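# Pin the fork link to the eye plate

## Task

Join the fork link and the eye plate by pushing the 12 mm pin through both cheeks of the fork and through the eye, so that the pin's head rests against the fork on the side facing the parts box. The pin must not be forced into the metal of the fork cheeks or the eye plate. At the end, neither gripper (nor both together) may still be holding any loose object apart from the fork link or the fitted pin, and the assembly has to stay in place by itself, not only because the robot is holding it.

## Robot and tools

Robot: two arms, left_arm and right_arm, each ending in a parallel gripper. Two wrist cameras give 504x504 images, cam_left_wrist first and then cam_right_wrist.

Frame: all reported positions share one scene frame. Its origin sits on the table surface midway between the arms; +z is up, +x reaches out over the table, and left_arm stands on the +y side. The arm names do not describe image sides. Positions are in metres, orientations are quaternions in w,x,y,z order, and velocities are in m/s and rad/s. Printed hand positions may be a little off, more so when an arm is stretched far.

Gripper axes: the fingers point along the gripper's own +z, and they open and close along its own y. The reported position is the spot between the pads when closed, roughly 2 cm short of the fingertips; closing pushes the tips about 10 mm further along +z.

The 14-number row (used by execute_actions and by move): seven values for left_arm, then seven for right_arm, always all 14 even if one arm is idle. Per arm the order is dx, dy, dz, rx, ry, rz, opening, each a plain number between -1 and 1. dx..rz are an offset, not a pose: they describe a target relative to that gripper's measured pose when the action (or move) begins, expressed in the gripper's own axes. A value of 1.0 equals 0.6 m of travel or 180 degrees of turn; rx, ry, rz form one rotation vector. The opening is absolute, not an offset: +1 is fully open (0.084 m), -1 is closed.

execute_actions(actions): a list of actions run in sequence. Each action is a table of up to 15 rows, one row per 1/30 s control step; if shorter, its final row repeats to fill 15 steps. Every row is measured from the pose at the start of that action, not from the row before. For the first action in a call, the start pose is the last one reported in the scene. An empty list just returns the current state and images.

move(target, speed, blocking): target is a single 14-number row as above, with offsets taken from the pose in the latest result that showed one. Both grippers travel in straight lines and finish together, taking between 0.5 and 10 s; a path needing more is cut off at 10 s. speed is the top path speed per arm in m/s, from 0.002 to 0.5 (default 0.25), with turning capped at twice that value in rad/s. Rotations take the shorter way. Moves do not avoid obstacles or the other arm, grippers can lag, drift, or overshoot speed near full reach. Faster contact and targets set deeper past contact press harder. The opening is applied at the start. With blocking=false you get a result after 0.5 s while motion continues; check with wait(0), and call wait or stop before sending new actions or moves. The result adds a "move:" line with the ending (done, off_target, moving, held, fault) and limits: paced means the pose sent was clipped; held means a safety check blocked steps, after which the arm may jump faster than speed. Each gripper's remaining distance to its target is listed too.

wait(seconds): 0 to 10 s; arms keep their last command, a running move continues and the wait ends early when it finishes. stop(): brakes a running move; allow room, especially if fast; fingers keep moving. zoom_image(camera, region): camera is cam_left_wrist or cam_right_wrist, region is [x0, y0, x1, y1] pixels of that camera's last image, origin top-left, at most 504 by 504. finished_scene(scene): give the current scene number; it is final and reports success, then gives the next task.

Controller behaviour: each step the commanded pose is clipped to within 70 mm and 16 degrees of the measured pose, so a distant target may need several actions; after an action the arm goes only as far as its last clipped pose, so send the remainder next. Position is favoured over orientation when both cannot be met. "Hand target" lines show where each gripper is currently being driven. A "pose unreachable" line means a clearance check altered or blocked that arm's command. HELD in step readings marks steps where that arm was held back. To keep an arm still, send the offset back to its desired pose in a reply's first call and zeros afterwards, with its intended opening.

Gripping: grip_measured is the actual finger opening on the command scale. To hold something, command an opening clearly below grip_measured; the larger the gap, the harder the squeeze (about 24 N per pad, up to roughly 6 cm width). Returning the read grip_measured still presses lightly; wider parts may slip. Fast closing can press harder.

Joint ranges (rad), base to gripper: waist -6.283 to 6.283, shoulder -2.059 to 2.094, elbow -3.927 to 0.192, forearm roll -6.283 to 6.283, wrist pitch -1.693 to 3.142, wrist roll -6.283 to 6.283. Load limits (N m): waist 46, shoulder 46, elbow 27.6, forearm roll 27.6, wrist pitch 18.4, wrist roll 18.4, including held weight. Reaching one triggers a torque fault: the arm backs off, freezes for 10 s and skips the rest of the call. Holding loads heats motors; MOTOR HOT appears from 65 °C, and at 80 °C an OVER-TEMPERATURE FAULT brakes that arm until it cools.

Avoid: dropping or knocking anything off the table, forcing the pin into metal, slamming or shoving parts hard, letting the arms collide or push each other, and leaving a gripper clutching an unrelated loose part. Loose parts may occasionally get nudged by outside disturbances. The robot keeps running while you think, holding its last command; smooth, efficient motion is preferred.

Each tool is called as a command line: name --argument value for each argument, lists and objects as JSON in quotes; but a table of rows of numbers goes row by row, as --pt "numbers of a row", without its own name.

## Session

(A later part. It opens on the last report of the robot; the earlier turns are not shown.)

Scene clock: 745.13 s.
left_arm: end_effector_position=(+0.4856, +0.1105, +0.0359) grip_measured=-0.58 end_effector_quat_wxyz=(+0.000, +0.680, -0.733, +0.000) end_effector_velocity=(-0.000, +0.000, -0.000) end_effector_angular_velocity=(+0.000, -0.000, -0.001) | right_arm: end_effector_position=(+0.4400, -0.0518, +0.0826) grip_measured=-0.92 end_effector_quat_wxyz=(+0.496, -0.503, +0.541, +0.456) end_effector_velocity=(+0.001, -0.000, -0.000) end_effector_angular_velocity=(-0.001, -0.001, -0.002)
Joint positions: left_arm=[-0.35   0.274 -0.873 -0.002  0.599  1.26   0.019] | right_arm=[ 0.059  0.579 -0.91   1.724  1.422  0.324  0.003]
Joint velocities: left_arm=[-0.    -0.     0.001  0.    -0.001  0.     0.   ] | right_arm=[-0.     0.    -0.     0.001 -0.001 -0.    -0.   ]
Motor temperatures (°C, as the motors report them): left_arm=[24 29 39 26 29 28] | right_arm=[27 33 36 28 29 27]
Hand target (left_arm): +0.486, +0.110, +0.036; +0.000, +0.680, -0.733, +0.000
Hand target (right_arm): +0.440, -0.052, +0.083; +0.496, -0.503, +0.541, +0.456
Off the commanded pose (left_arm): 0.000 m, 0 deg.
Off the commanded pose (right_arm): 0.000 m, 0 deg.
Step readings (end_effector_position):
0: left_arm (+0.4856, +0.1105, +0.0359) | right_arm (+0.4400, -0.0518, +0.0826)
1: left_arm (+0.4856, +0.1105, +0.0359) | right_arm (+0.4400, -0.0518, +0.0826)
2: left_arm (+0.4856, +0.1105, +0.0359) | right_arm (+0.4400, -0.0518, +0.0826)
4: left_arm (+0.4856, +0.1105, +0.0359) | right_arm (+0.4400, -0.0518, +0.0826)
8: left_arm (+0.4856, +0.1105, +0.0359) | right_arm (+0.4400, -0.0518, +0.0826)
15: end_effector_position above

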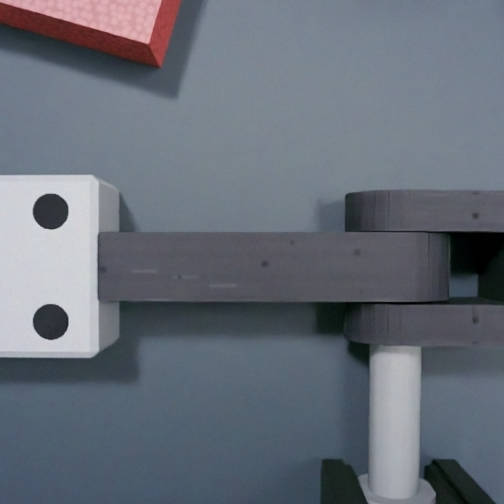

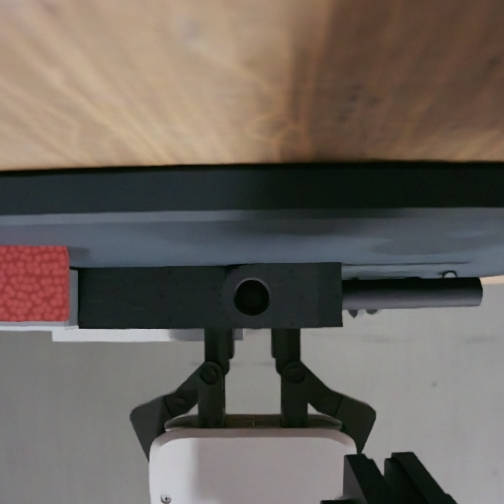

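execute_actions --actions '[[[0,0,-0.0003,0,0,0,-0.6,0,0,0,0,0,0,-0.9],[0,0,-0.0006,0,0,0,-0.61,0,0,0,0,0,0,-0.9],[0,0,-0.0009,0,0,0,-0.61,0,0,0,0,0,0,-0.9],[0,0,-0.0012,0,0,0,-0.61,0,0,0,0,0,0,-0.9],[0,0,-0.0015,0,0,0,-0.61,0,0,0,0,0,0,-0.9],[0,0,-0.0018,0,0,0,-0.61,0,0,0,0,0,0,-0.9],[0,0,-0.0021,0,0,0,-0.61,0,0,0,0,0,0,-0.9],[0,0,-0.0024,0,0,0,-0.61,0,0,0,0,0,0,-0.9],[0,0,-0.0027,0,0,0,-0.61,0,0,0,0,0,0,-0.9],[0,0,-0.0030,0,0,0,-0.61,0,0,0,0,0,0,-0.9],[0,0,-0.0033,0,0,0,-0.61,0,0,0,0,0,0,-0.9]]]'

wait --seconds 0.6

zoom_image --camera "cam_left_wrist" --region '[300, 180, 504, 504]'

Scene clock: 766.67 s.
left_arm: end_effector_position=(+0.4855, +0.1105, +0.0379) grip_measured=-0.58 end_effector_quat_wxyz=(+0.000, +0.680, -0.733, +0.000) end_effector_velocity=(-0.001, +0.000, +0.000) end_effector_angular_velocity=(-0.000, +0.001, +0.000) | right_arm: end_effector_position=(+0.4400, -0.0518, +0.0826) grip_measured=-0.92 end_effector_quat_wxyz=(+0.496, -0.503, +0.541, +0.456) end_effector_velocity=(+0.000, +0.000, +0.000) end_effector_angular_velocity=(+0.001, -0.000, -0.000)
Joint positions: left_arm=[-0.35   0.269 -0.873 -0.002  0.604  1.26   0.019] | right_arm=[ 0.059  0.579 -0.91   1.724  1.422  0.324  0.003]
Joint velocities: left_arm=[-0.    -0.002  0.001 -0.001  0.002  0.    -0.   ] | right_arm=[-0.    -0.     0.     0.001  0.001  0.     0.   ]
Motor temperatures (°C, as the motors report them): left_arm=[24 29 39 26 29 28] | right_arm=[27 33 36 28 29 27]
Hand target (left_arm): +0.486, +0.110, +0.038; +0.000, +0.680, -0.733, +0.000
Hand target (right_arm): +0.440, -0.052, +0.083; +0.496, -0.503, +0.541, +0.456
Off the commanded pose (left_arm): 0.000 m, 0 deg.
Off the commanded pose (right_arm): 0.000 m, 0 deg.
Step readings (end_effector_position):
0: left_arm (+0.4856, +0.1105, +0.0359) | right_arm (+0.4400, -0.0518, +0.0826)
1: left_arm (+0.4856, +0.1105, +0.0359) | right_arm (+0.4400, -0.0518, +0.0826)
2: left_arm (+0.4856, +0.1105, +0.0360) | right_arm (+0.4400, -0.0518, +0.0826)
4: left_arm (+0.4855, +0.1105, +0.0362) | right_arm (+0.4400, -0.0518, +0.0826)
8: left_arm (+0.4855, +0.1105, +0.0369) | right_arm (+0.4400, -0.0518, +0.0826)
15: end_effector_position above

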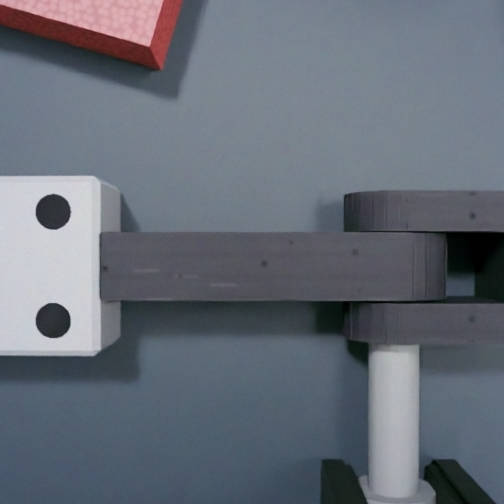

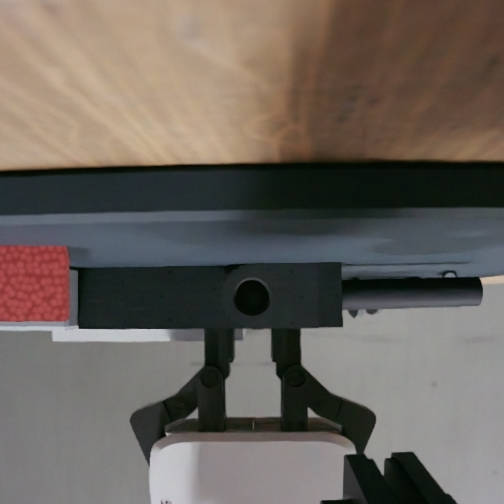

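Scene clock: 767.27 s.
left_arm: end_effector_position=(+0.4856, +0.1105, +0.0379) grip_measured=-0.58 end_effector_quat_wxyz=(+0.000, +0.680, -0.733, +0.000) end_effector_velocity=(-0.000, +0.000, -0.000) end_effector_angular_velocity=(-0.000, +0.000, +0.001) | right_arm: end_effector_position=(+0.4400, -0.0518, +0.0826) grip_measured=-0.92 end_effector_quat_wxyz=(+0.496, -0.503, +0.541, +0.456) end_effector_velocity=(+0.000, +0.000, +0.000) end_effector_angular_velocity=(+0.001, +0.000, +0.000)
Joint positions: left_arm=[-0.35   0.269 -0.873 -0.002  0.604  1.26   0.019] | right_arm=[ 0.059  0.579 -0.91   1.724  1.422  0.324  0.003]
Joint velocities: left_arm=[ 0. -0.  0. -0. -0. -0. -0.] | right_arm=[-0.    -0.    -0.     0.     0.001  0.     0.   ]
Motor temperatures (°C, as the motors report them): left_arm=[24 29 39 26 29 28] | right_arm=[27 33 36 28 29 27]
Hand target (left_arm): +0.486, +0.110, +0.038; +0.000, +0.680, -0.733, +0.000
Hand target (right_arm): +0.440, -0.052, +0.083; +0.496, -0.503, +0.541, +0.456
Off the commanded pose (left_arm): 0.000 m, 0 deg.
Off the commanded pose (right_arm): 0.000 m, 0 deg.
wait: 0.60 s; at rest by 0.17 s

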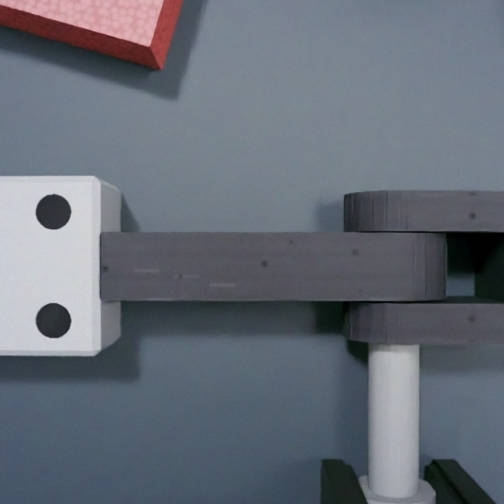

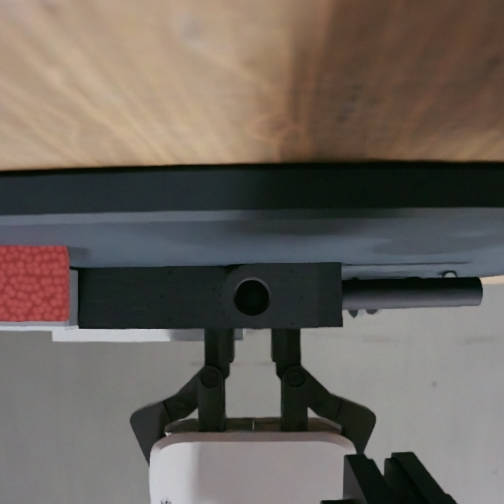

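Region (300, 180, 504, 504) of cam_left_wrist's 504x504 image, scaled by 1.556, with more detail than that image has; it fills the left 317 columns of this view, and the rest is white.

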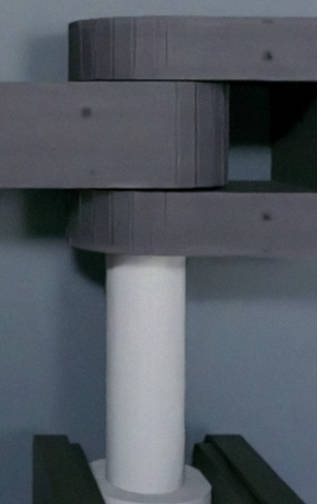

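zoom_image --camera "cam_left_wrist" --region '[330, 180, 504, 354]'

zoom_image --camera "cam_right_wrist" --region '[200, 250, 360, 350]'

Region (330, 180, 504, 354) of cam_left_wrist's 504x504 image, scaled by 2.897, with more detail than that image has.

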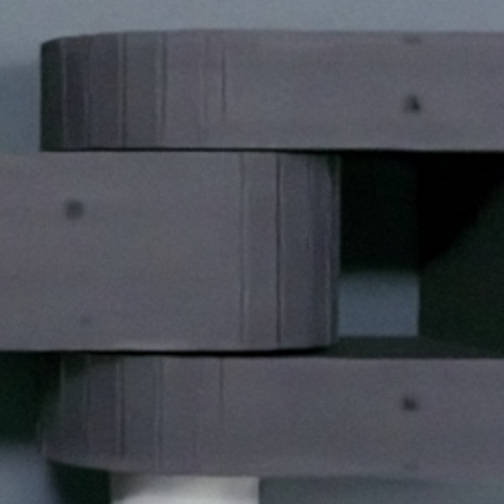

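Region (200, 250, 360, 350) of cam_right_wrist's 504x504 image, scaled by 3.150, with more detail than that image has; it fills the top 315 rows of this view, and the rest is white.

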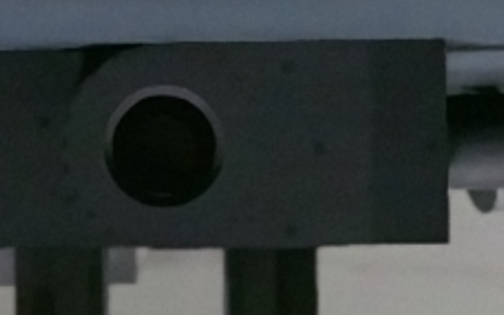

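zoom_image --camera "cam_left_wrist" --region '[355, 335, 435, 415]'

zoom_image --camera "cam_left_wrist" --region '[355, 424, 435, 504]'

Region (355, 335, 435, 415) of cam_left_wrist's 504x504 image, scaled by 6.300, with more detail than that image has.

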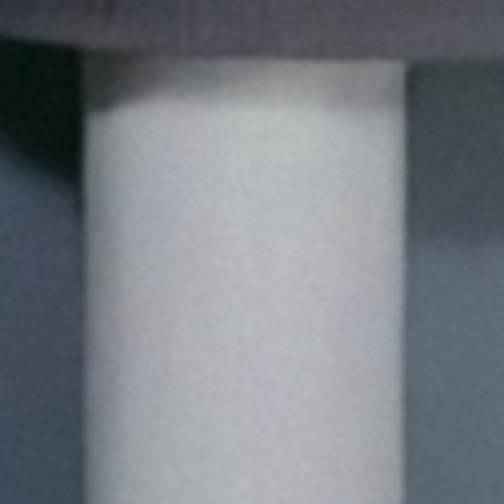

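Region (355, 424, 435, 504) of cam_left_wrist's 504x504 image, scaled by 6.300, with more detail than that image has.

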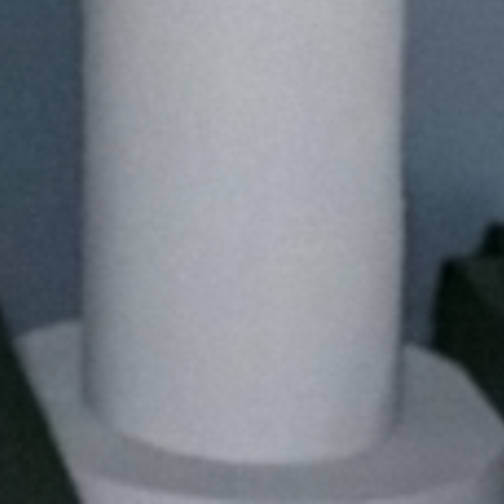

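move --target '[0.0117, 0, 0, 0, -0.0017, 0, -0.61, 0, 0, 0, 0, 0, 0, -0.9]' --speed 0.006

zoom_image --camera "cam_left_wrist" --region '[280, 210, 504, 504]'

Scene clock: 783.03 s.
left_arm: end_effector_position=(+0.4850, +0.1035, +0.0379) grip_measured=-0.58 end_effector_quat_wxyz=(-0.001, +0.680, -0.733, -0.001) end_effector_velocity=(-0.000, +0.000, -0.000) end_effector_angular_velocity=(+0.001, +0.001, +0.000) | right_arm: end_effector_position=(+0.4400, -0.0518, +0.0826) grip_measured=-0.92 end_effector_quat_wxyz=(+0.496, -0.503, +0.541, +0.456) end_effector_velocity=(+0.000, -0.000, -0.000) end_effector_angular_velocity=(-0.002, +0.000, -0.000)
Joint positions: left_arm=[-0.365  0.275 -0.884  0.007  0.61   1.237  0.019] | right_arm=[ 0.059  0.579 -0.91   1.724  1.422  0.324  0.003]
Joint velocities: left_arm=[-0.     0.     0.     0.     0.001 -0.001 -0.   ] | right_arm=[-0.    -0.    -0.    -0.    -0.002  0.    -0.   ]
Motor temperatures (°C, as the motors report them): left_arm=[24 29 39 26 29 28] | right_arm=[27 33 36 28 29 27]
Hand target (left_arm): +0.485, +0.103, +0.038; -0.002, +0.680, -0.733, -0.001
Hand target (right_arm): +0.440, -0.052, +0.083; +0.496, -0.503, +0.541, +0.456
Off the commanded pose (left_arm): 0.000 m, 0 deg.
Off the commanded pose (right_arm): 0.000 m, 0 deg.
move: done

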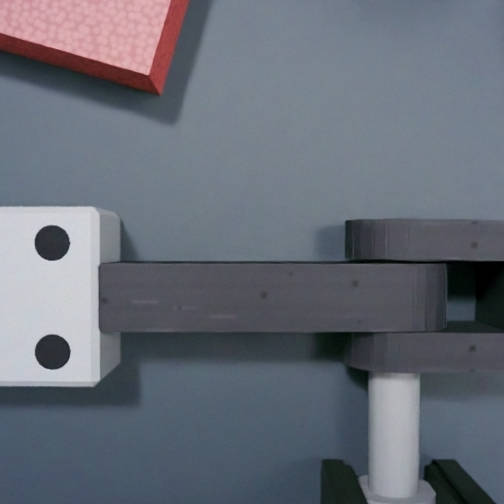

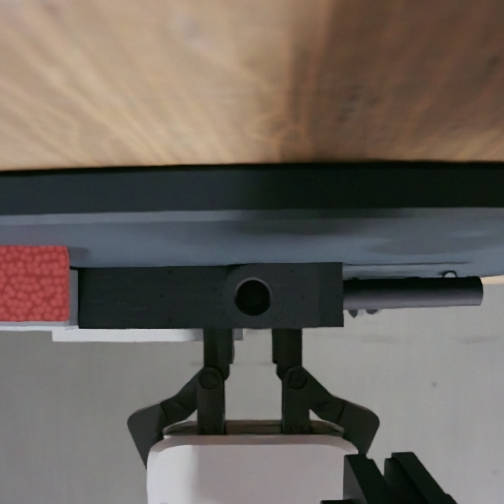

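Region (280, 210, 504, 504) of cam_left_wrist's 504x504 image, scaled by 1.714, with more detail than that image has; it fills the left 384 columns of this view, and the rest is white.

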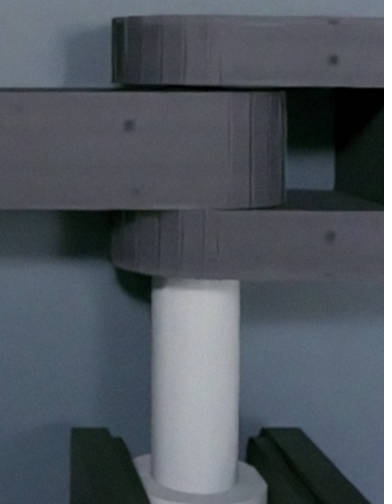

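move --target '[0.015, 0, 0, 0, 0, 0, -0.61, 0, 0, 0, 0, 0, 0, -0.9]' --speed 0.008

zoom_image --camera "cam_left_wrist" --region '[254, 254, 504, 504]'

zoom_image --camera "cam_right_wrist" --region '[217, 262, 287, 332]'

Scene clock: 789.00 s.
left_arm: end_effector_position=(+0.4842, +0.0947, +0.0378) grip_measured=-0.58 end_effector_quat_wxyz=(-0.001, +0.680, -0.733, -0.002) end_effector_velocity=(-0.000, +0.000, -0.000) end_effector_angular_velocity=(+0.001, +0.000, -0.001) | right_arm: end_effector_position=(+0.4400, -0.0518, +0.0826) grip_measured=-0.92 end_effector_quat_wxyz=(+0.496, -0.503, +0.541, +0.456) end_effector_velocity=(-0.000, -0.000, -0.000) end_effector_angular_velocity=(-0.000, +0.000, -0.000)
Joint positions: left_arm=[-0.384  0.283 -0.896  0.007  0.614  1.219  0.019] | right_arm=[ 0.059  0.579 -0.91   1.724  1.422  0.324  0.003]
Joint velocities: left_arm=[-0.    -0.     0.     0.001  0.001 -0.     0.   ] | right_arm=[ 0. -0.  0.  0. -0. -0.  0.]
Motor temperatures (°C, as the motors report them): left_arm=[24 29 39 26 29 28] | right_arm=[27 33 36 28 29 27]
Hand target (left_arm): +0.484, +0.095, +0.038; -0.001, +0.680, -0.733, -0.001
Hand target (right_arm): +0.440, -0.052, +0.083; +0.496, -0.503, +0.541, +0.456
Off the commanded pose (left_arm): 0.000 m, 0 deg.
Off the commanded pose (right_arm): 0.000 m, 0 deg.
move: done

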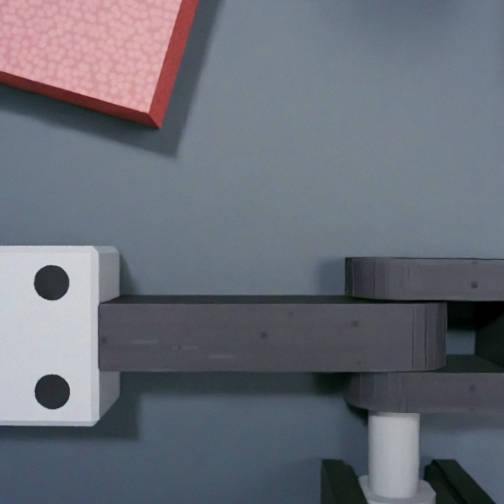

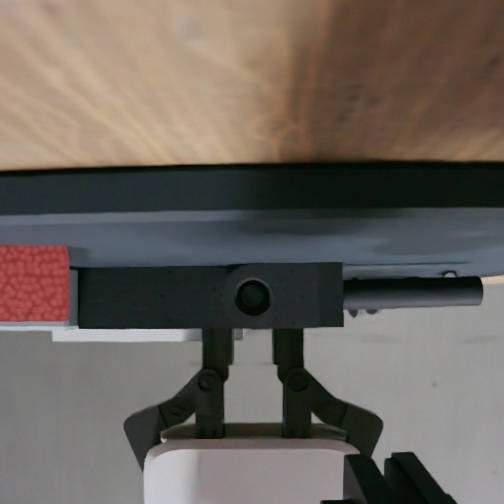

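Region (254, 254, 504, 504) of cam_left_wrist's 504x504 image, scaled by 2.016, with more detail than that image has.

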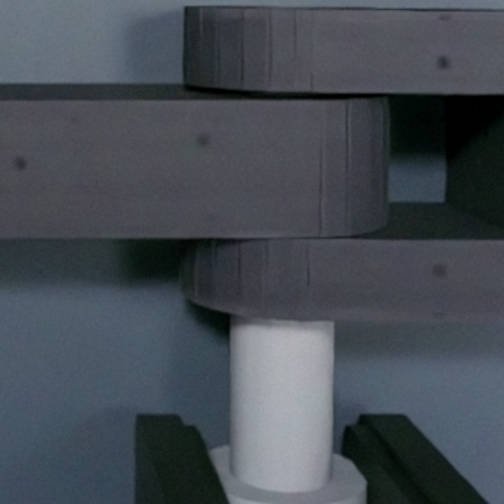

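Region (217, 262, 287, 332) of cam_right_wrist's 504x504 image, scaled by 7.200, with more detail than that image has.

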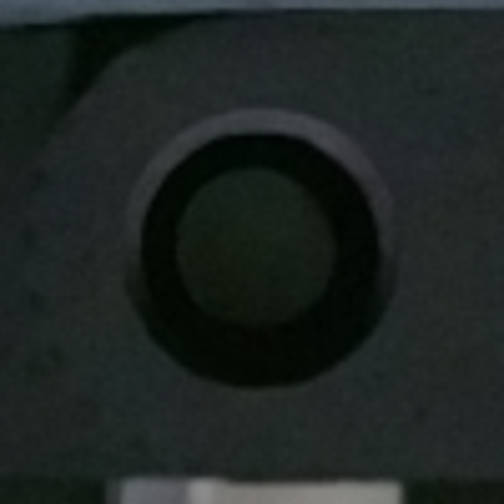

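execute_actions --actions '[[[0,0,0,0,0,0,-0.57,0,0,0,0,0,0,-0.9],[0,0,0,0,0,0,-0.54,0,0,0,0,0,0,-0.9],[0,0,0,0,0,0,-0.51,0,0,0,0,0,0,-0.9],[0,0,0,0,0,0,-0.48,0,0,0,0,0,0,-0.9],[0,0,0,0,0,0,-0.45,0,0,0,0,0,0,-0.9],[-0.001,0,0,0,0,0,-0.42,0,0,0,0,0,0,-0.9],[-0.003,0,0,0,0,0,-0.42,0,0,0,0,0,0,-0.9],[-0.006,0,0,0,0.0005,0,-0.42,0,0,0,0,0,0,-0.9],[-0.009,0,0,0,0.001,0,-0.42,0,0,0,0,0,0,-0.9],[-0.012,0,0,0,0.0015,0,-0.42,0,0,0,0,0,0,-0.9],[-0.015,0,0,0,0.0015,0,-0.42,0,0,0,0,0,0,-0.9],[-0.0175,0,0,0,0.0015,0,-0.42,0,0,0,0,0,0,-0.9],[-0.019,0,0,0,0.0015,0,-0.42,0,0,0,0,0,0,-0.9],[-0.02,0,0,0,0.0015,0,-0.42,0,0,0,0,0,0,-0.9]]]'

wait --seconds 0.6

zoom_image --camera "cam_left_wrist" --region '[294, 334, 504, 504]'

Scene clock: 799.93 s.
left_arm: end_effector_position=(+0.4851, +0.1055, +0.0379) grip_measured=-0.44 end_effector_quat_wxyz=(+0.000, +0.680, -0.733, +0.000) end_effector_velocity=(+0.002, +0.025, -0.000) end_effector_angular_velocity=(-0.002, +0.002, +0.003) | right_arm: end_effector_position=(+0.4400, -0.0518, +0.0826) grip_measured=-0.92 end_effector_quat_wxyz=(+0.496, -0.503, +0.541, +0.456) end_effector_velocity=(-0.000, +0.000, -0.000) end_effector_angular_velocity=(-0.001, +0.000, +0.001)
Joint positions: left_arm=[-0.36   0.273 -0.88  -0.     0.607  1.248  0.025] | right_arm=[ 0.059  0.579 -0.91   1.724  1.422  0.324  0.003]
Joint velocities: left_arm=[ 0.052 -0.02   0.031 -0.005 -0.01   0.054  0.   ] | right_arm=[ 0.     0.     0.    -0.001 -0.001  0.    -0.   ]
Motor temperatures (°C, as the motors report them): left_arm=[24 29 40 26 29 28] | right_arm=[27 33 36 28 29 27]
Hand target (left_arm): +0.485, +0.107, +0.038; +0.000, +0.680, -0.733, -0.000
Hand target (right_arm): +0.440, -0.052, +0.083; +0.496, -0.503, +0.541, +0.456
Off the commanded pose (left_arm): 0.001 m, 0 deg.
Off the commanded pose (right_arm): 0.000 m, 0 deg.
Step readings (end_effector_position):
0: left_arm (+0.4843, +0.0945, +0.0378) | right_arm (+0.4400, -0.0518, +0.0826)
1: left_arm (+0.4843, +0.0945, +0.0378) | right_arm (+0.4400, -0.0518, +0.0826)
2: left_arm (+0.4843, +0.0945, +0.0378) | right_arm (+0.4400, -0.0518, +0.0826)
4: left_arm (+0.4847, +0.0939, +0.0383) | right_arm (+0.4400, -0.0518, +0.0826)
8: left_arm (+0.4851, +0.0945, +0.0388) | right_arm (+0.4400, -0.0518, +0.0826)
15: end_effector_position above

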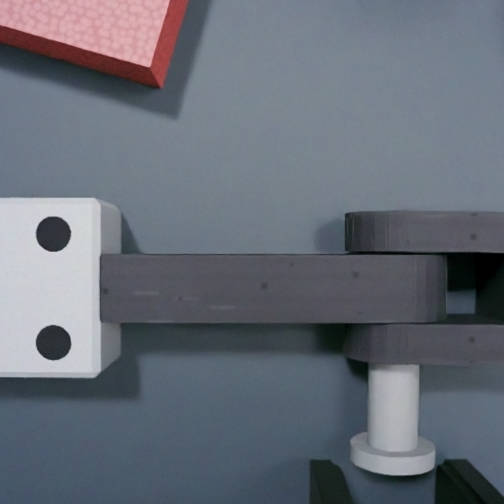

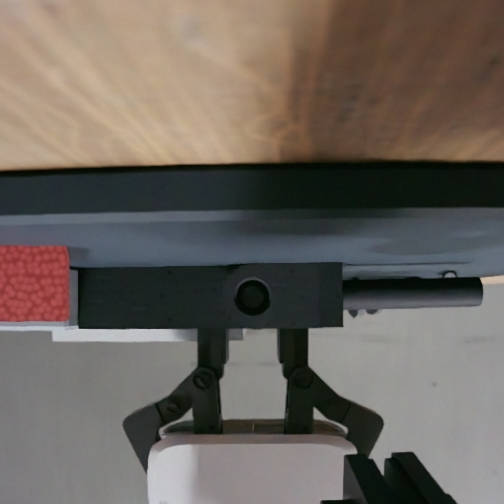

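Scene clock: 800.53 s.
left_arm: end_effector_position=(+0.4852, +0.1067, +0.0378) grip_measured=-0.44 end_effector_quat_wxyz=(+0.000, +0.680, -0.733, -0.000) end_effector_velocity=(-0.000, +0.000, -0.000) end_effector_angular_velocity=(+0.000, +0.000, -0.001) | right_arm: end_effector_position=(+0.4400, -0.0518, +0.0826) grip_measured=-0.92 end_effector_quat_wxyz=(+0.496, -0.503, +0.541, +0.456) end_effector_velocity=(+0.000, -0.000, -0.001) end_effector_angular_velocity=(-0.003, +0.000, -0.000)
Joint positions: left_arm=[-0.358  0.272 -0.878 -0.001  0.606  1.251  0.025] | right_arm=[ 0.059  0.579 -0.91   1.724  1.422  0.324  0.003]
Joint velocities: left_arm=[ 0.     0.    -0.     0.     0.001  0.001 -0.   ] | right_arm=[-0.     0.     0.    -0.001 -0.003  0.     0.   ]
Motor temperatures (°C, as the motors report them): left_arm=[24 29 40 26 29 28] | right_arm=[27 33 36 28 29 27]
Hand target (left_arm): +0.485, +0.107, +0.038; +0.000, +0.680, -0.733, -0.000
Hand target (right_arm): +0.440, -0.052, +0.083; +0.496, -0.503, +0.541, +0.456
Off the commanded pose (left_arm): 0.000 m, 0 deg.
Off the commanded pose (right_arm): 0.000 m, 0 deg.
wait: 0.60 s; at rest by 0.17 s

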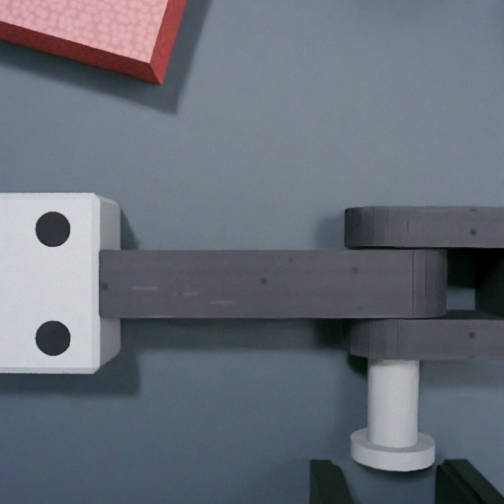

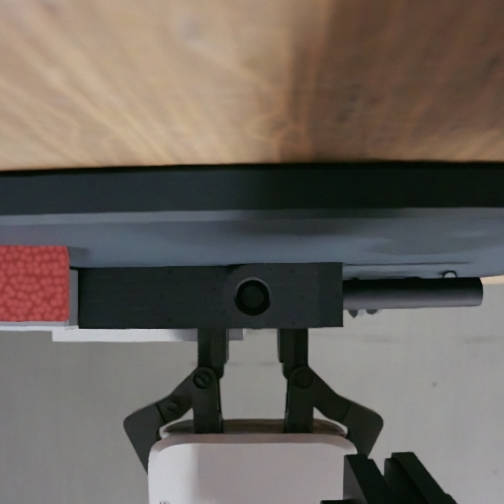

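Region (294, 334, 504, 504) of cam_left_wrist's 504x504 image, scaled by 2.400, with more detail than that image has; it fills the top 408 rows of this view, and the rest is white.

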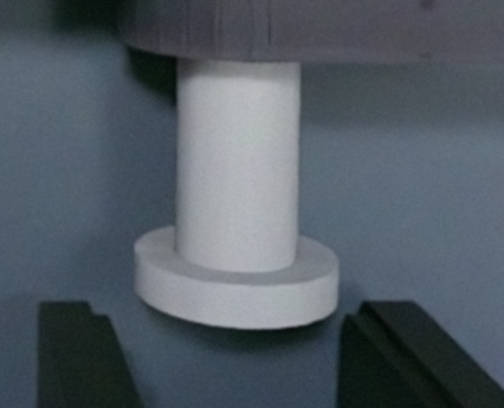

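execute_actions --actions '[[[0,0,0,0,0,0,-0.48,0,0,0,0,0,0,-0.9],[0,0,0,0,0,0,-0.54,0,0,0,0,0,0,-0.9],[0,0,0,0,0,0,-0.60,0,0,0,0,0,0,-0.9],[0,0,0,0,0,0,-0.66,0,0,0,0,0,0,-0.9],[0,0,0,0,0,0,-0.72,0,0,0,0,0,0,-0.9],[0,0,0,0,0,0,-0.78,0,0,0,0,0,0,-0.9],[0.0005,0,0,0,0,0,-0.84,0,0,0,0,0,0,-0.9],[0.001,0,0,0,0,0,-0.9,0,0,0,0,0,0,-0.9],[0.0015,0,0,0,0,0,-0.9,0,0,0,0,0,0,-0.9],[0.002,0,0,0,0,0,-0.9,0,0,0,0,0,0,-0.9],[0.0025,0,0,0,0,0,-0.9,0,0,0,0,0,0,-0.9]]]'

move --target '[0.017, 0, -0.0003, 0, 0, 0, -0.9, 0, 0, 0, 0, 0, 0, -0.9]' --speed 0.008

Scene clock: 810.10 s.
left_arm: end_effector_position=(+0.4850, +0.1052, +0.0378) grip_measured=-0.92 end_effector_quat_wxyz=(+0.000, +0.680, -0.733, +0.000) end_effector_velocity=(-0.000, -0.001, -0.000) end_effector_angular_velocity=(+0.000, +0.000, +0.001) | right_arm: end_effector_position=(+0.4400, -0.0518, +0.0826) grip_measured=-0.92 end_effector_quat_wxyz=(+0.496, -0.503, +0.541, +0.456) end_effector_velocity=(+0.000, +0.000, -0.000) end_effector_angular_velocity=(-0.001, -0.001, -0.000)
Joint positions: left_arm=[-0.361  0.273 -0.88  -0.001  0.607  1.248  0.003] | right_arm=[ 0.059  0.579 -0.91   1.724  1.422  0.324  0.003]
Joint velocities: left_arm=[-0.001  0.001 -0.001  0.     0.001 -0.002 -0.   ] | right_arm=[ 0.    -0.    -0.     0.    -0.001 -0.001  0.   ]
Motor temperatures (°C, as the motors report them): left_arm=[24 29 40 26 29 28] | right_arm=[27 33 36 28 29 27]
Hand target (left_arm): +0.485, +0.105, +0.038; +0.000, +0.680, -0.733, -0.000
Hand target (right_arm): +0.440, -0.052, +0.083; +0.496, -0.503, +0.541, +0.456
Off the commanded pose (left_arm): 0.000 m, 0 deg.
Off the commanded pose (right_arm): 0.000 m, 0 deg.
Step readings (end_effector_position):
0: left_arm (+0.4852, +0.1067, +0.0378) | right_arm (+0.4400, -0.0518, +0.0826)
1: left_arm (+0.4852, +0.1067, +0.0378) | right_arm (+0.4400, -0.0518, +0.0826)
2: left_arm (+0.4852, +0.1067, +0.0378) | right_arm (+0.4400, -0.0518, +0.0826)
4: left_arm (+0.4852, +0.1067, +0.0378) | right_arm (+0.4400, -0.0518, +0.0826)
8: left_arm (+0.4851, +0.1065, +0.0378) | right_arm (+0.4400, -0.0518, +0.0826)
15: end_effector_position above

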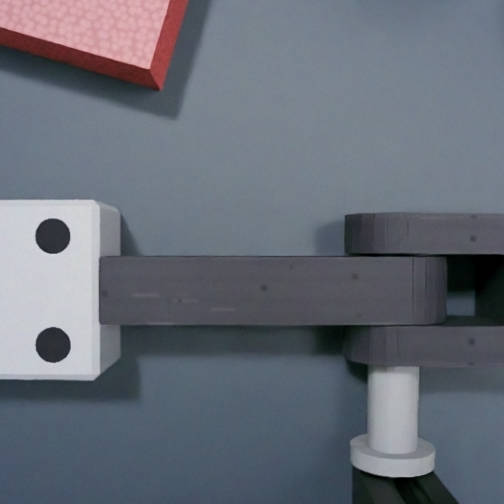

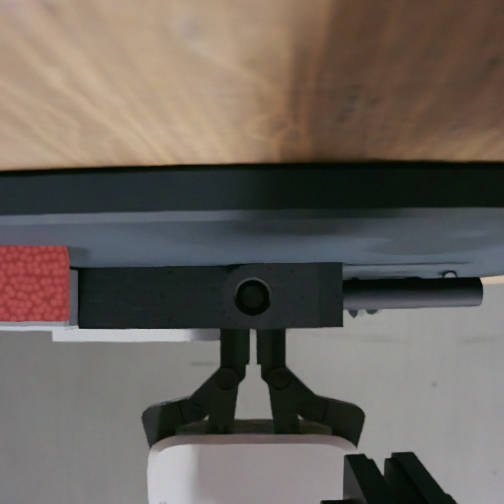

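Scene clock: 811.60 s.
left_arm: end_effector_position=(+0.4842, +0.0946, +0.0380) grip_measured=-0.92 end_effector_quat_wxyz=(+0.000, +0.680, -0.734, +0.000) end_effector_velocity=(-0.000, +0.003, -0.000) end_effector_angular_velocity=(+0.002, +0.002, +0.004) | right_arm: end_effector_position=(+0.4400, -0.0518, +0.0826) grip_measured=-0.92 end_effector_quat_wxyz=(+0.496, -0.503, +0.541, +0.456) end_effector_velocity=(-0.000, +0.000, +0.000) end_effector_angular_velocity=(+0.001, -0.000, +0.001)
Joint positions: left_arm=[-0.382  0.282 -0.894 -0.001  0.611  1.227  0.003] | right_arm=[ 0.059  0.579 -0.91   1.724  1.422  0.324  0.003]
Joint velocities: left_arm=[ 0.005 -0.001  0.002  0.001  0.002 -0.    -0.   ] | right_arm=[ 0.    -0.    -0.    -0.001  0.001 -0.    -0.   ]
Motor temperatures (°C, as the motors report them): left_arm=[24 29 40 26 29 28] | right_arm=[27 33 36 28 29 27]
Hand target (left_arm): +0.484, +0.095, +0.038; +0.000, +0.680, -0.733, +0.000
Hand target (right_arm): +0.440, -0.052, +0.083; +0.496, -0.503, +0.541, +0.456
Off the commanded pose (left_arm): 0.000 m, 0 deg.
Off the commanded pose (right_arm): 0.000 m, 0 deg.
move: done

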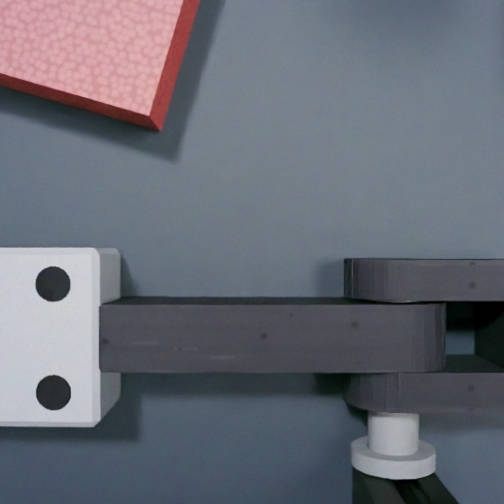

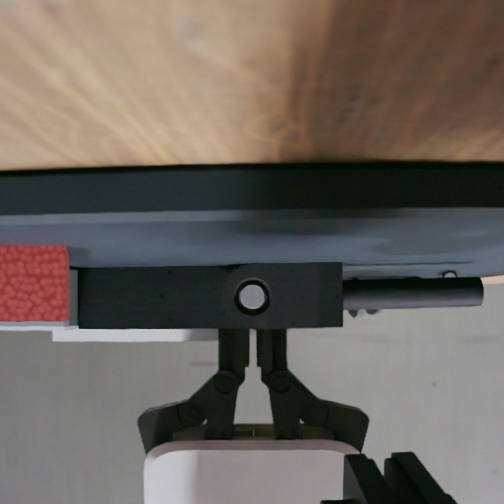

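zoom_image --camera "cam_left_wrist" --region '[324, 364, 484, 504]'

Region (324, 364, 484, 504) of cam_left_wrist's 504x504 image, scaled by 3.150, with more detail than that image has; it fills the top 441 rows of this view, and the rest is white.

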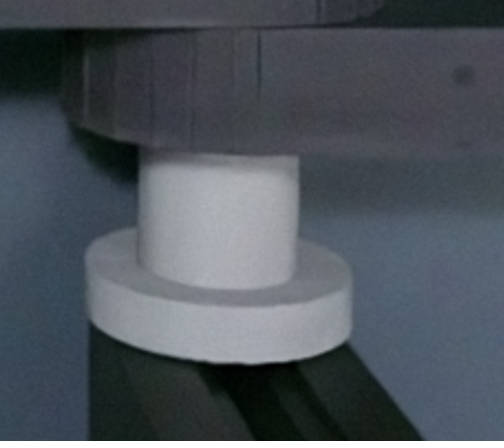

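move --target '[0.0185, 0, 0, 0, 0, 0, -0.9, 0, 0, 0, 0, 0, 0, -0.9]' --speed 0.01

zoom_image --camera "cam_left_wrist" --region '[324, 384, 484, 504]'

Scene clock: 821.07 s.
left_arm: end_effector_position=(+0.4834, +0.0835, +0.0380) grip_measured=-0.92 end_effector_quat_wxyz=(+0.000, +0.680, -0.734, +0.000) end_effector_velocity=(-0.000, +0.000, -0.000) end_effector_angular_velocity=(+0.000, +0.001, +0.002) | right_arm: end_effector_position=(+0.4400, -0.0518, +0.0826) grip_measured=-0.92 end_effector_quat_wxyz=(+0.496, -0.503, +0.541, +0.456) end_effector_velocity=(+0.000, -0.000, -0.000) end_effector_angular_velocity=(-0.001, +0.000, -0.000)
Joint positions: left_arm=[-0.405  0.292 -0.909 -0.001  0.617  1.205  0.003] | right_arm=[ 0.059  0.579 -0.91   1.724  1.422  0.324  0.003]
Joint velocities: left_arm=[ 0.     0.001 -0.    -0.001  0.001 -0.001  0.   ] | right_arm=[-0.     0.     0.    -0.    -0.001  0.    -0.   ]
Motor temperatures (°C, as the motors report them): left_arm=[24 29 39 26 29 28] | right_arm=[27 33 36 28 29 27]
Hand target (left_arm): +0.483, +0.083, +0.038; +0.000, +0.680, -0.734, +0.000
Hand target (right_arm): +0.440, -0.052, +0.083; +0.496, -0.503, +0.541, +0.456
Off the commanded pose (left_arm): 0.000 m, 0 deg.
Off the commanded pose (right_arm): 0.000 m, 0 deg.
move: done

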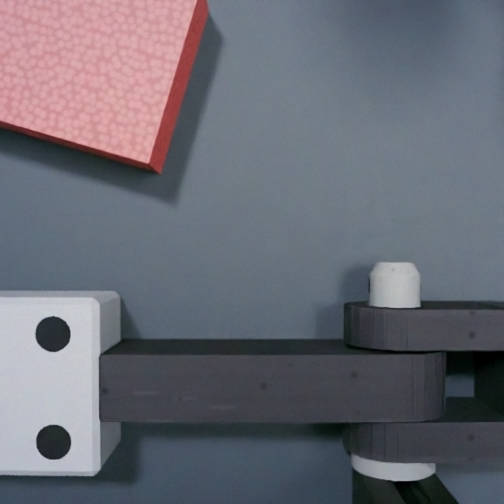

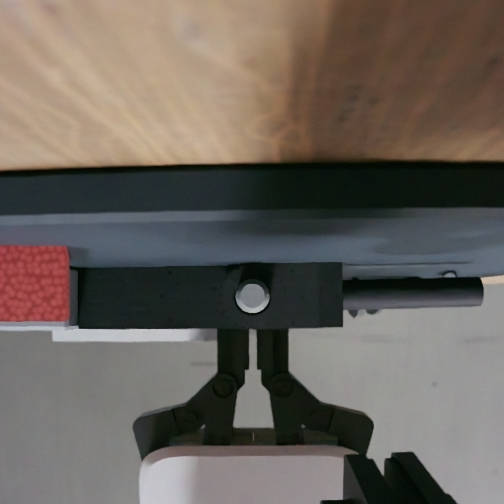

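Region (324, 384, 484, 504) of cam_left_wrist's 504x504 image, scaled by 3.150, with more detail than that image has; it fills the top 378 rows of this view, and the rest is white.

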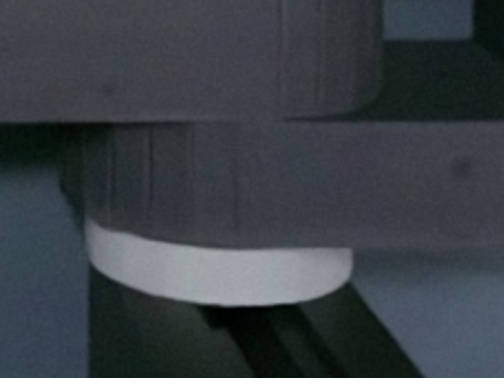

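execute_actions --actions '[[[0.0002,0,0,0,0,0,-0.9,0,0,0,0,0,0,-0.9],[0.0004,0,0,0,0,0,-0.9,0,0,0,0,0,0,-0.9],[0.0006,0,0,0,0,0,-0.9,0,0,0,0,0,0,-0.9],[0.0008,0,0,0,0,0,-0.9,0,0,0,0,0,0,-0.9],[0.0010,0,0,0,0,0,-0.9,0,0,0,0,0,0,-0.9],[0.0012,0,0,0,0,0,-0.9,0,0,0,0,0,0,-0.9],[0.0014,0,0,0,0,0,-0.9,0,0,0,0,0,0,-0.9],[0.0016,0,0,0,0,0,-0.9,0,0,0,0,0,0,-0.9],[0.0018,0,0,0,0,0,-0.9,0,0,0,0,0,0,-0.9],[0.0020,0,0,0,0,0,-0.9,0,0,0,0,0,0,-0.9]],[[-0.001,0,0,0,0,0,-0.9,0,0,0,0,0,0,-0.9],[-0.003,0,0,0,0,0,-0.9,0,0,0,0,0,0,-0.9],[-0.006,0,0,0,0,0,-0.9,0,0,0,0,0,0,-0.9],[-0.010,0,-0.001,0,0,0,-0.9,0,0,0,0,0,0,-0.9],[-0.015,0,-0.003,0,0,0,-0.9,0,0,0,0,0,0,-0.9],[-0.020,0,-0.007,0,0,0,-0.9,0,0,0,0,0,0,-0.9],[-0.025,0,-0.012,0,0,0,-0.9,0,0,0,0,0,0,-0.9],[-0.030,0,-0.018,0,0,0,-0.9,0,0,0,0,0,0,-0.9],[-0.035,0,-0.025,0,0,0,-0.9,0,0,0,0,0,0,-0.9],[-0.040,0,-0.032,0,0,0,-0.9,0,0,0,0,0,0,-0.9],[-0.044,0,-0.038,0,0,0,-0.9,0,0,0,0,0,0,-0.9],[-0.047,0,-0.043,0,0,0,-0.9,0,0,0,0,0,0,-0.9],[-0.049,0,-0.047,0,0,0,-0.9,0,0,0,0,0,0,-0.9],[-0.050,0,-0.050,0,0,0,-0.9,0,0,0,0,0,0,-0.9]]]'

wait --seconds 0.6

zoom_image --camera "cam_left_wrist" --region '[300, 230, 450, 380]'

Scene clock: 831.53 s.
left_arm: end_effector_position=(+0.4866, +0.1108, +0.0656) grip_measured=-0.92 end_effector_quat_wxyz=(-0.001, +0.680, -0.733, +0.001) end_effector_velocity=(+0.007, +0.031, +0.072) end_effector_angular_velocity=(-0.009, -0.017, +0.002) | right_arm: end_effector_position=(+0.4400, -0.0518, +0.0826) grip_measured=-0.92 end_effector_quat_wxyz=(+0.496, -0.503, +0.541, +0.456) end_effector_velocity=(+0.000, -0.000, -0.000) end_effector_angular_velocity=(-0.000, -0.001, -0.002)
Joint positions: left_arm=[-0.348  0.205 -0.885 -0.     0.676  1.259  0.003] | right_arm=[ 0.059  0.579 -0.91   1.724  1.422  0.324  0.003]
Joint velocities: left_arm=[ 0.069 -0.184  0.003 -0.004  0.161  0.07  -0.   ] | right_arm=[-0.    -0.    -0.     0.001 -0.001 -0.    -0.   ]
Motor temperatures (°C, as the motors report them): left_arm=[24 29 39 26 29 28] | right_arm=[27 33 36 28 29 27]
Hand target (left_arm): +0.486, +0.113, +0.068; +0.000, +0.680, -0.733, +0.000
Hand target (right_arm): +0.440, -0.052, +0.083; +0.496, -0.503, +0.541, +0.456
Off the commanded pose (left_arm): 0.003 m, 0 deg.
Off the commanded pose (right_arm): 0.000 m, 0 deg.
Step readings (end_effector_position; steps 1 to 15: 1st action; 16 to 30: 2nd action):
0: left_arm (+0.4834, +0.0834, +0.0380) | right_arm (+0.4400, -0.0518, +0.0826)
1: left_arm (+0.4834, +0.0834, +0.0380) | right_arm (+0.4400, -0.0518, +0.0826)
2: left_arm (+0.4834, +0.0834, +0.0380) | right_arm (+0.4400, -0.0518, +0.0826)
4: left_arm (+0.4834, +0.0833, +0.0380) | right_arm (+0.4400, -0.0518, +0.0826)
8: left_arm (+0.4833, +0.0828, +0.0380) | right_arm (+0.4400, -0.0518, +0.0826)
15: left_arm (+0.4833, +0.0825, +0.0380) | right_arm (+0.4400, -0.0518, +0.0826)
16: left_arm (+0.4833, +0.0826, +0.0380) | right_arm (+0.4400, -0.0518, +0.0826)
17: left_arm (+0.4833, +0.0827, +0.0380) | right_arm (+0.4400, -0.0518, +0.0826)
19: left_arm (+0.4835, +0.0843, +0.0381) | right_arm (+0.4400, -0.0518, +0.0826)
23: left_arm (+0.4836, +0.0939, +0.0415) | right_arm (+0.4400, -0.0518, +0.0826)
30: end_effector_position above

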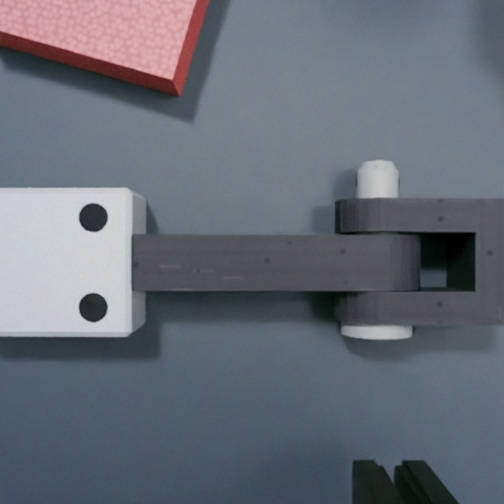

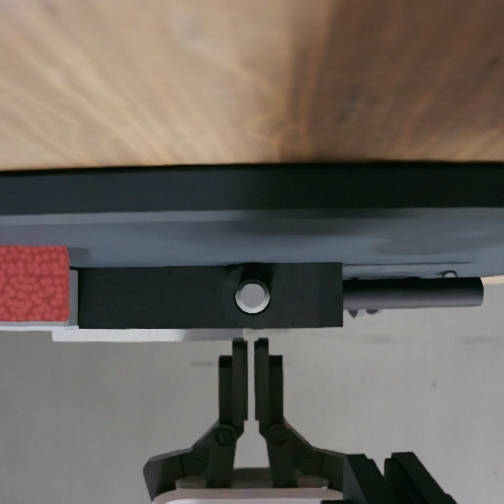

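Scene clock: 832.13 s.
left_arm: end_effector_position=(+0.4857, +0.1126, +0.0679) grip_measured=-0.92 end_effector_quat_wxyz=(+0.000, +0.680, -0.733, -0.000) end_effector_velocity=(+0.000, +0.000, +0.000) end_effector_angular_velocity=(-0.001, -0.001, +0.001) | right_arm: end_effector_position=(+0.4400, -0.0518, +0.0826) grip_measured=-0.92 end_effector_quat_wxyz=(+0.496, -0.503, +0.541, +0.456) end_effector_velocity=(+0.000, -0.000, -0.000) end_effector_angular_velocity=(-0.001, +0.000, -0.002)
Joint positions: left_arm=[-0.346  0.197 -0.883 -0.     0.686  1.263  0.003] | right_arm=[ 0.059  0.579 -0.91   1.724  1.422  0.324  0.003]
Joint velocities: left_arm=[ 0.    -0.     0.    -0.001 -0.001 -0.    -0.   ] | right_arm=[ 0.     0.     0.     0.001 -0.001  0.    -0.   ]
Motor temperatures (°C, as the motors report them): left_arm=[24 29 39 26 29 28] | right_arm=[27 33 36 28 29 27]
Hand target (left_arm): +0.486, +0.113, +0.068; +0.000, +0.680, -0.733, +0.000
Hand target (right_arm): +0.440, -0.052, +0.083; +0.496, -0.503, +0.541, +0.456
Off the commanded pose (left_arm): 0.000 m, 0 deg.
Off the commanded pose (right_arm): 0.000 m, 0 deg.
wait: 0.60 s; at rest by 0.30 s

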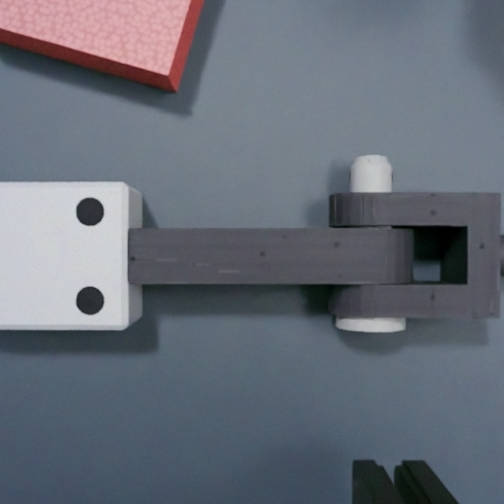

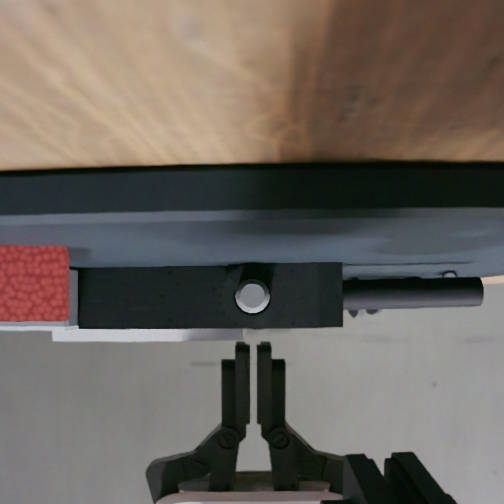

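Region (300, 230, 450, 380) of cam_left_wrist's 504x504 image, scaled by 3.360, with more detail than that image has.

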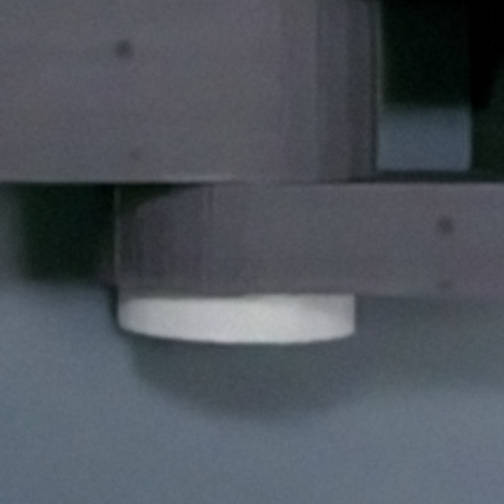

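The pin passes through both cheeks and the eye, its head is seated on the parts-box side, and both grippers are empty and clear. Ending scene 1.

finished_scene --scene 1

The scene is finished: the task was done.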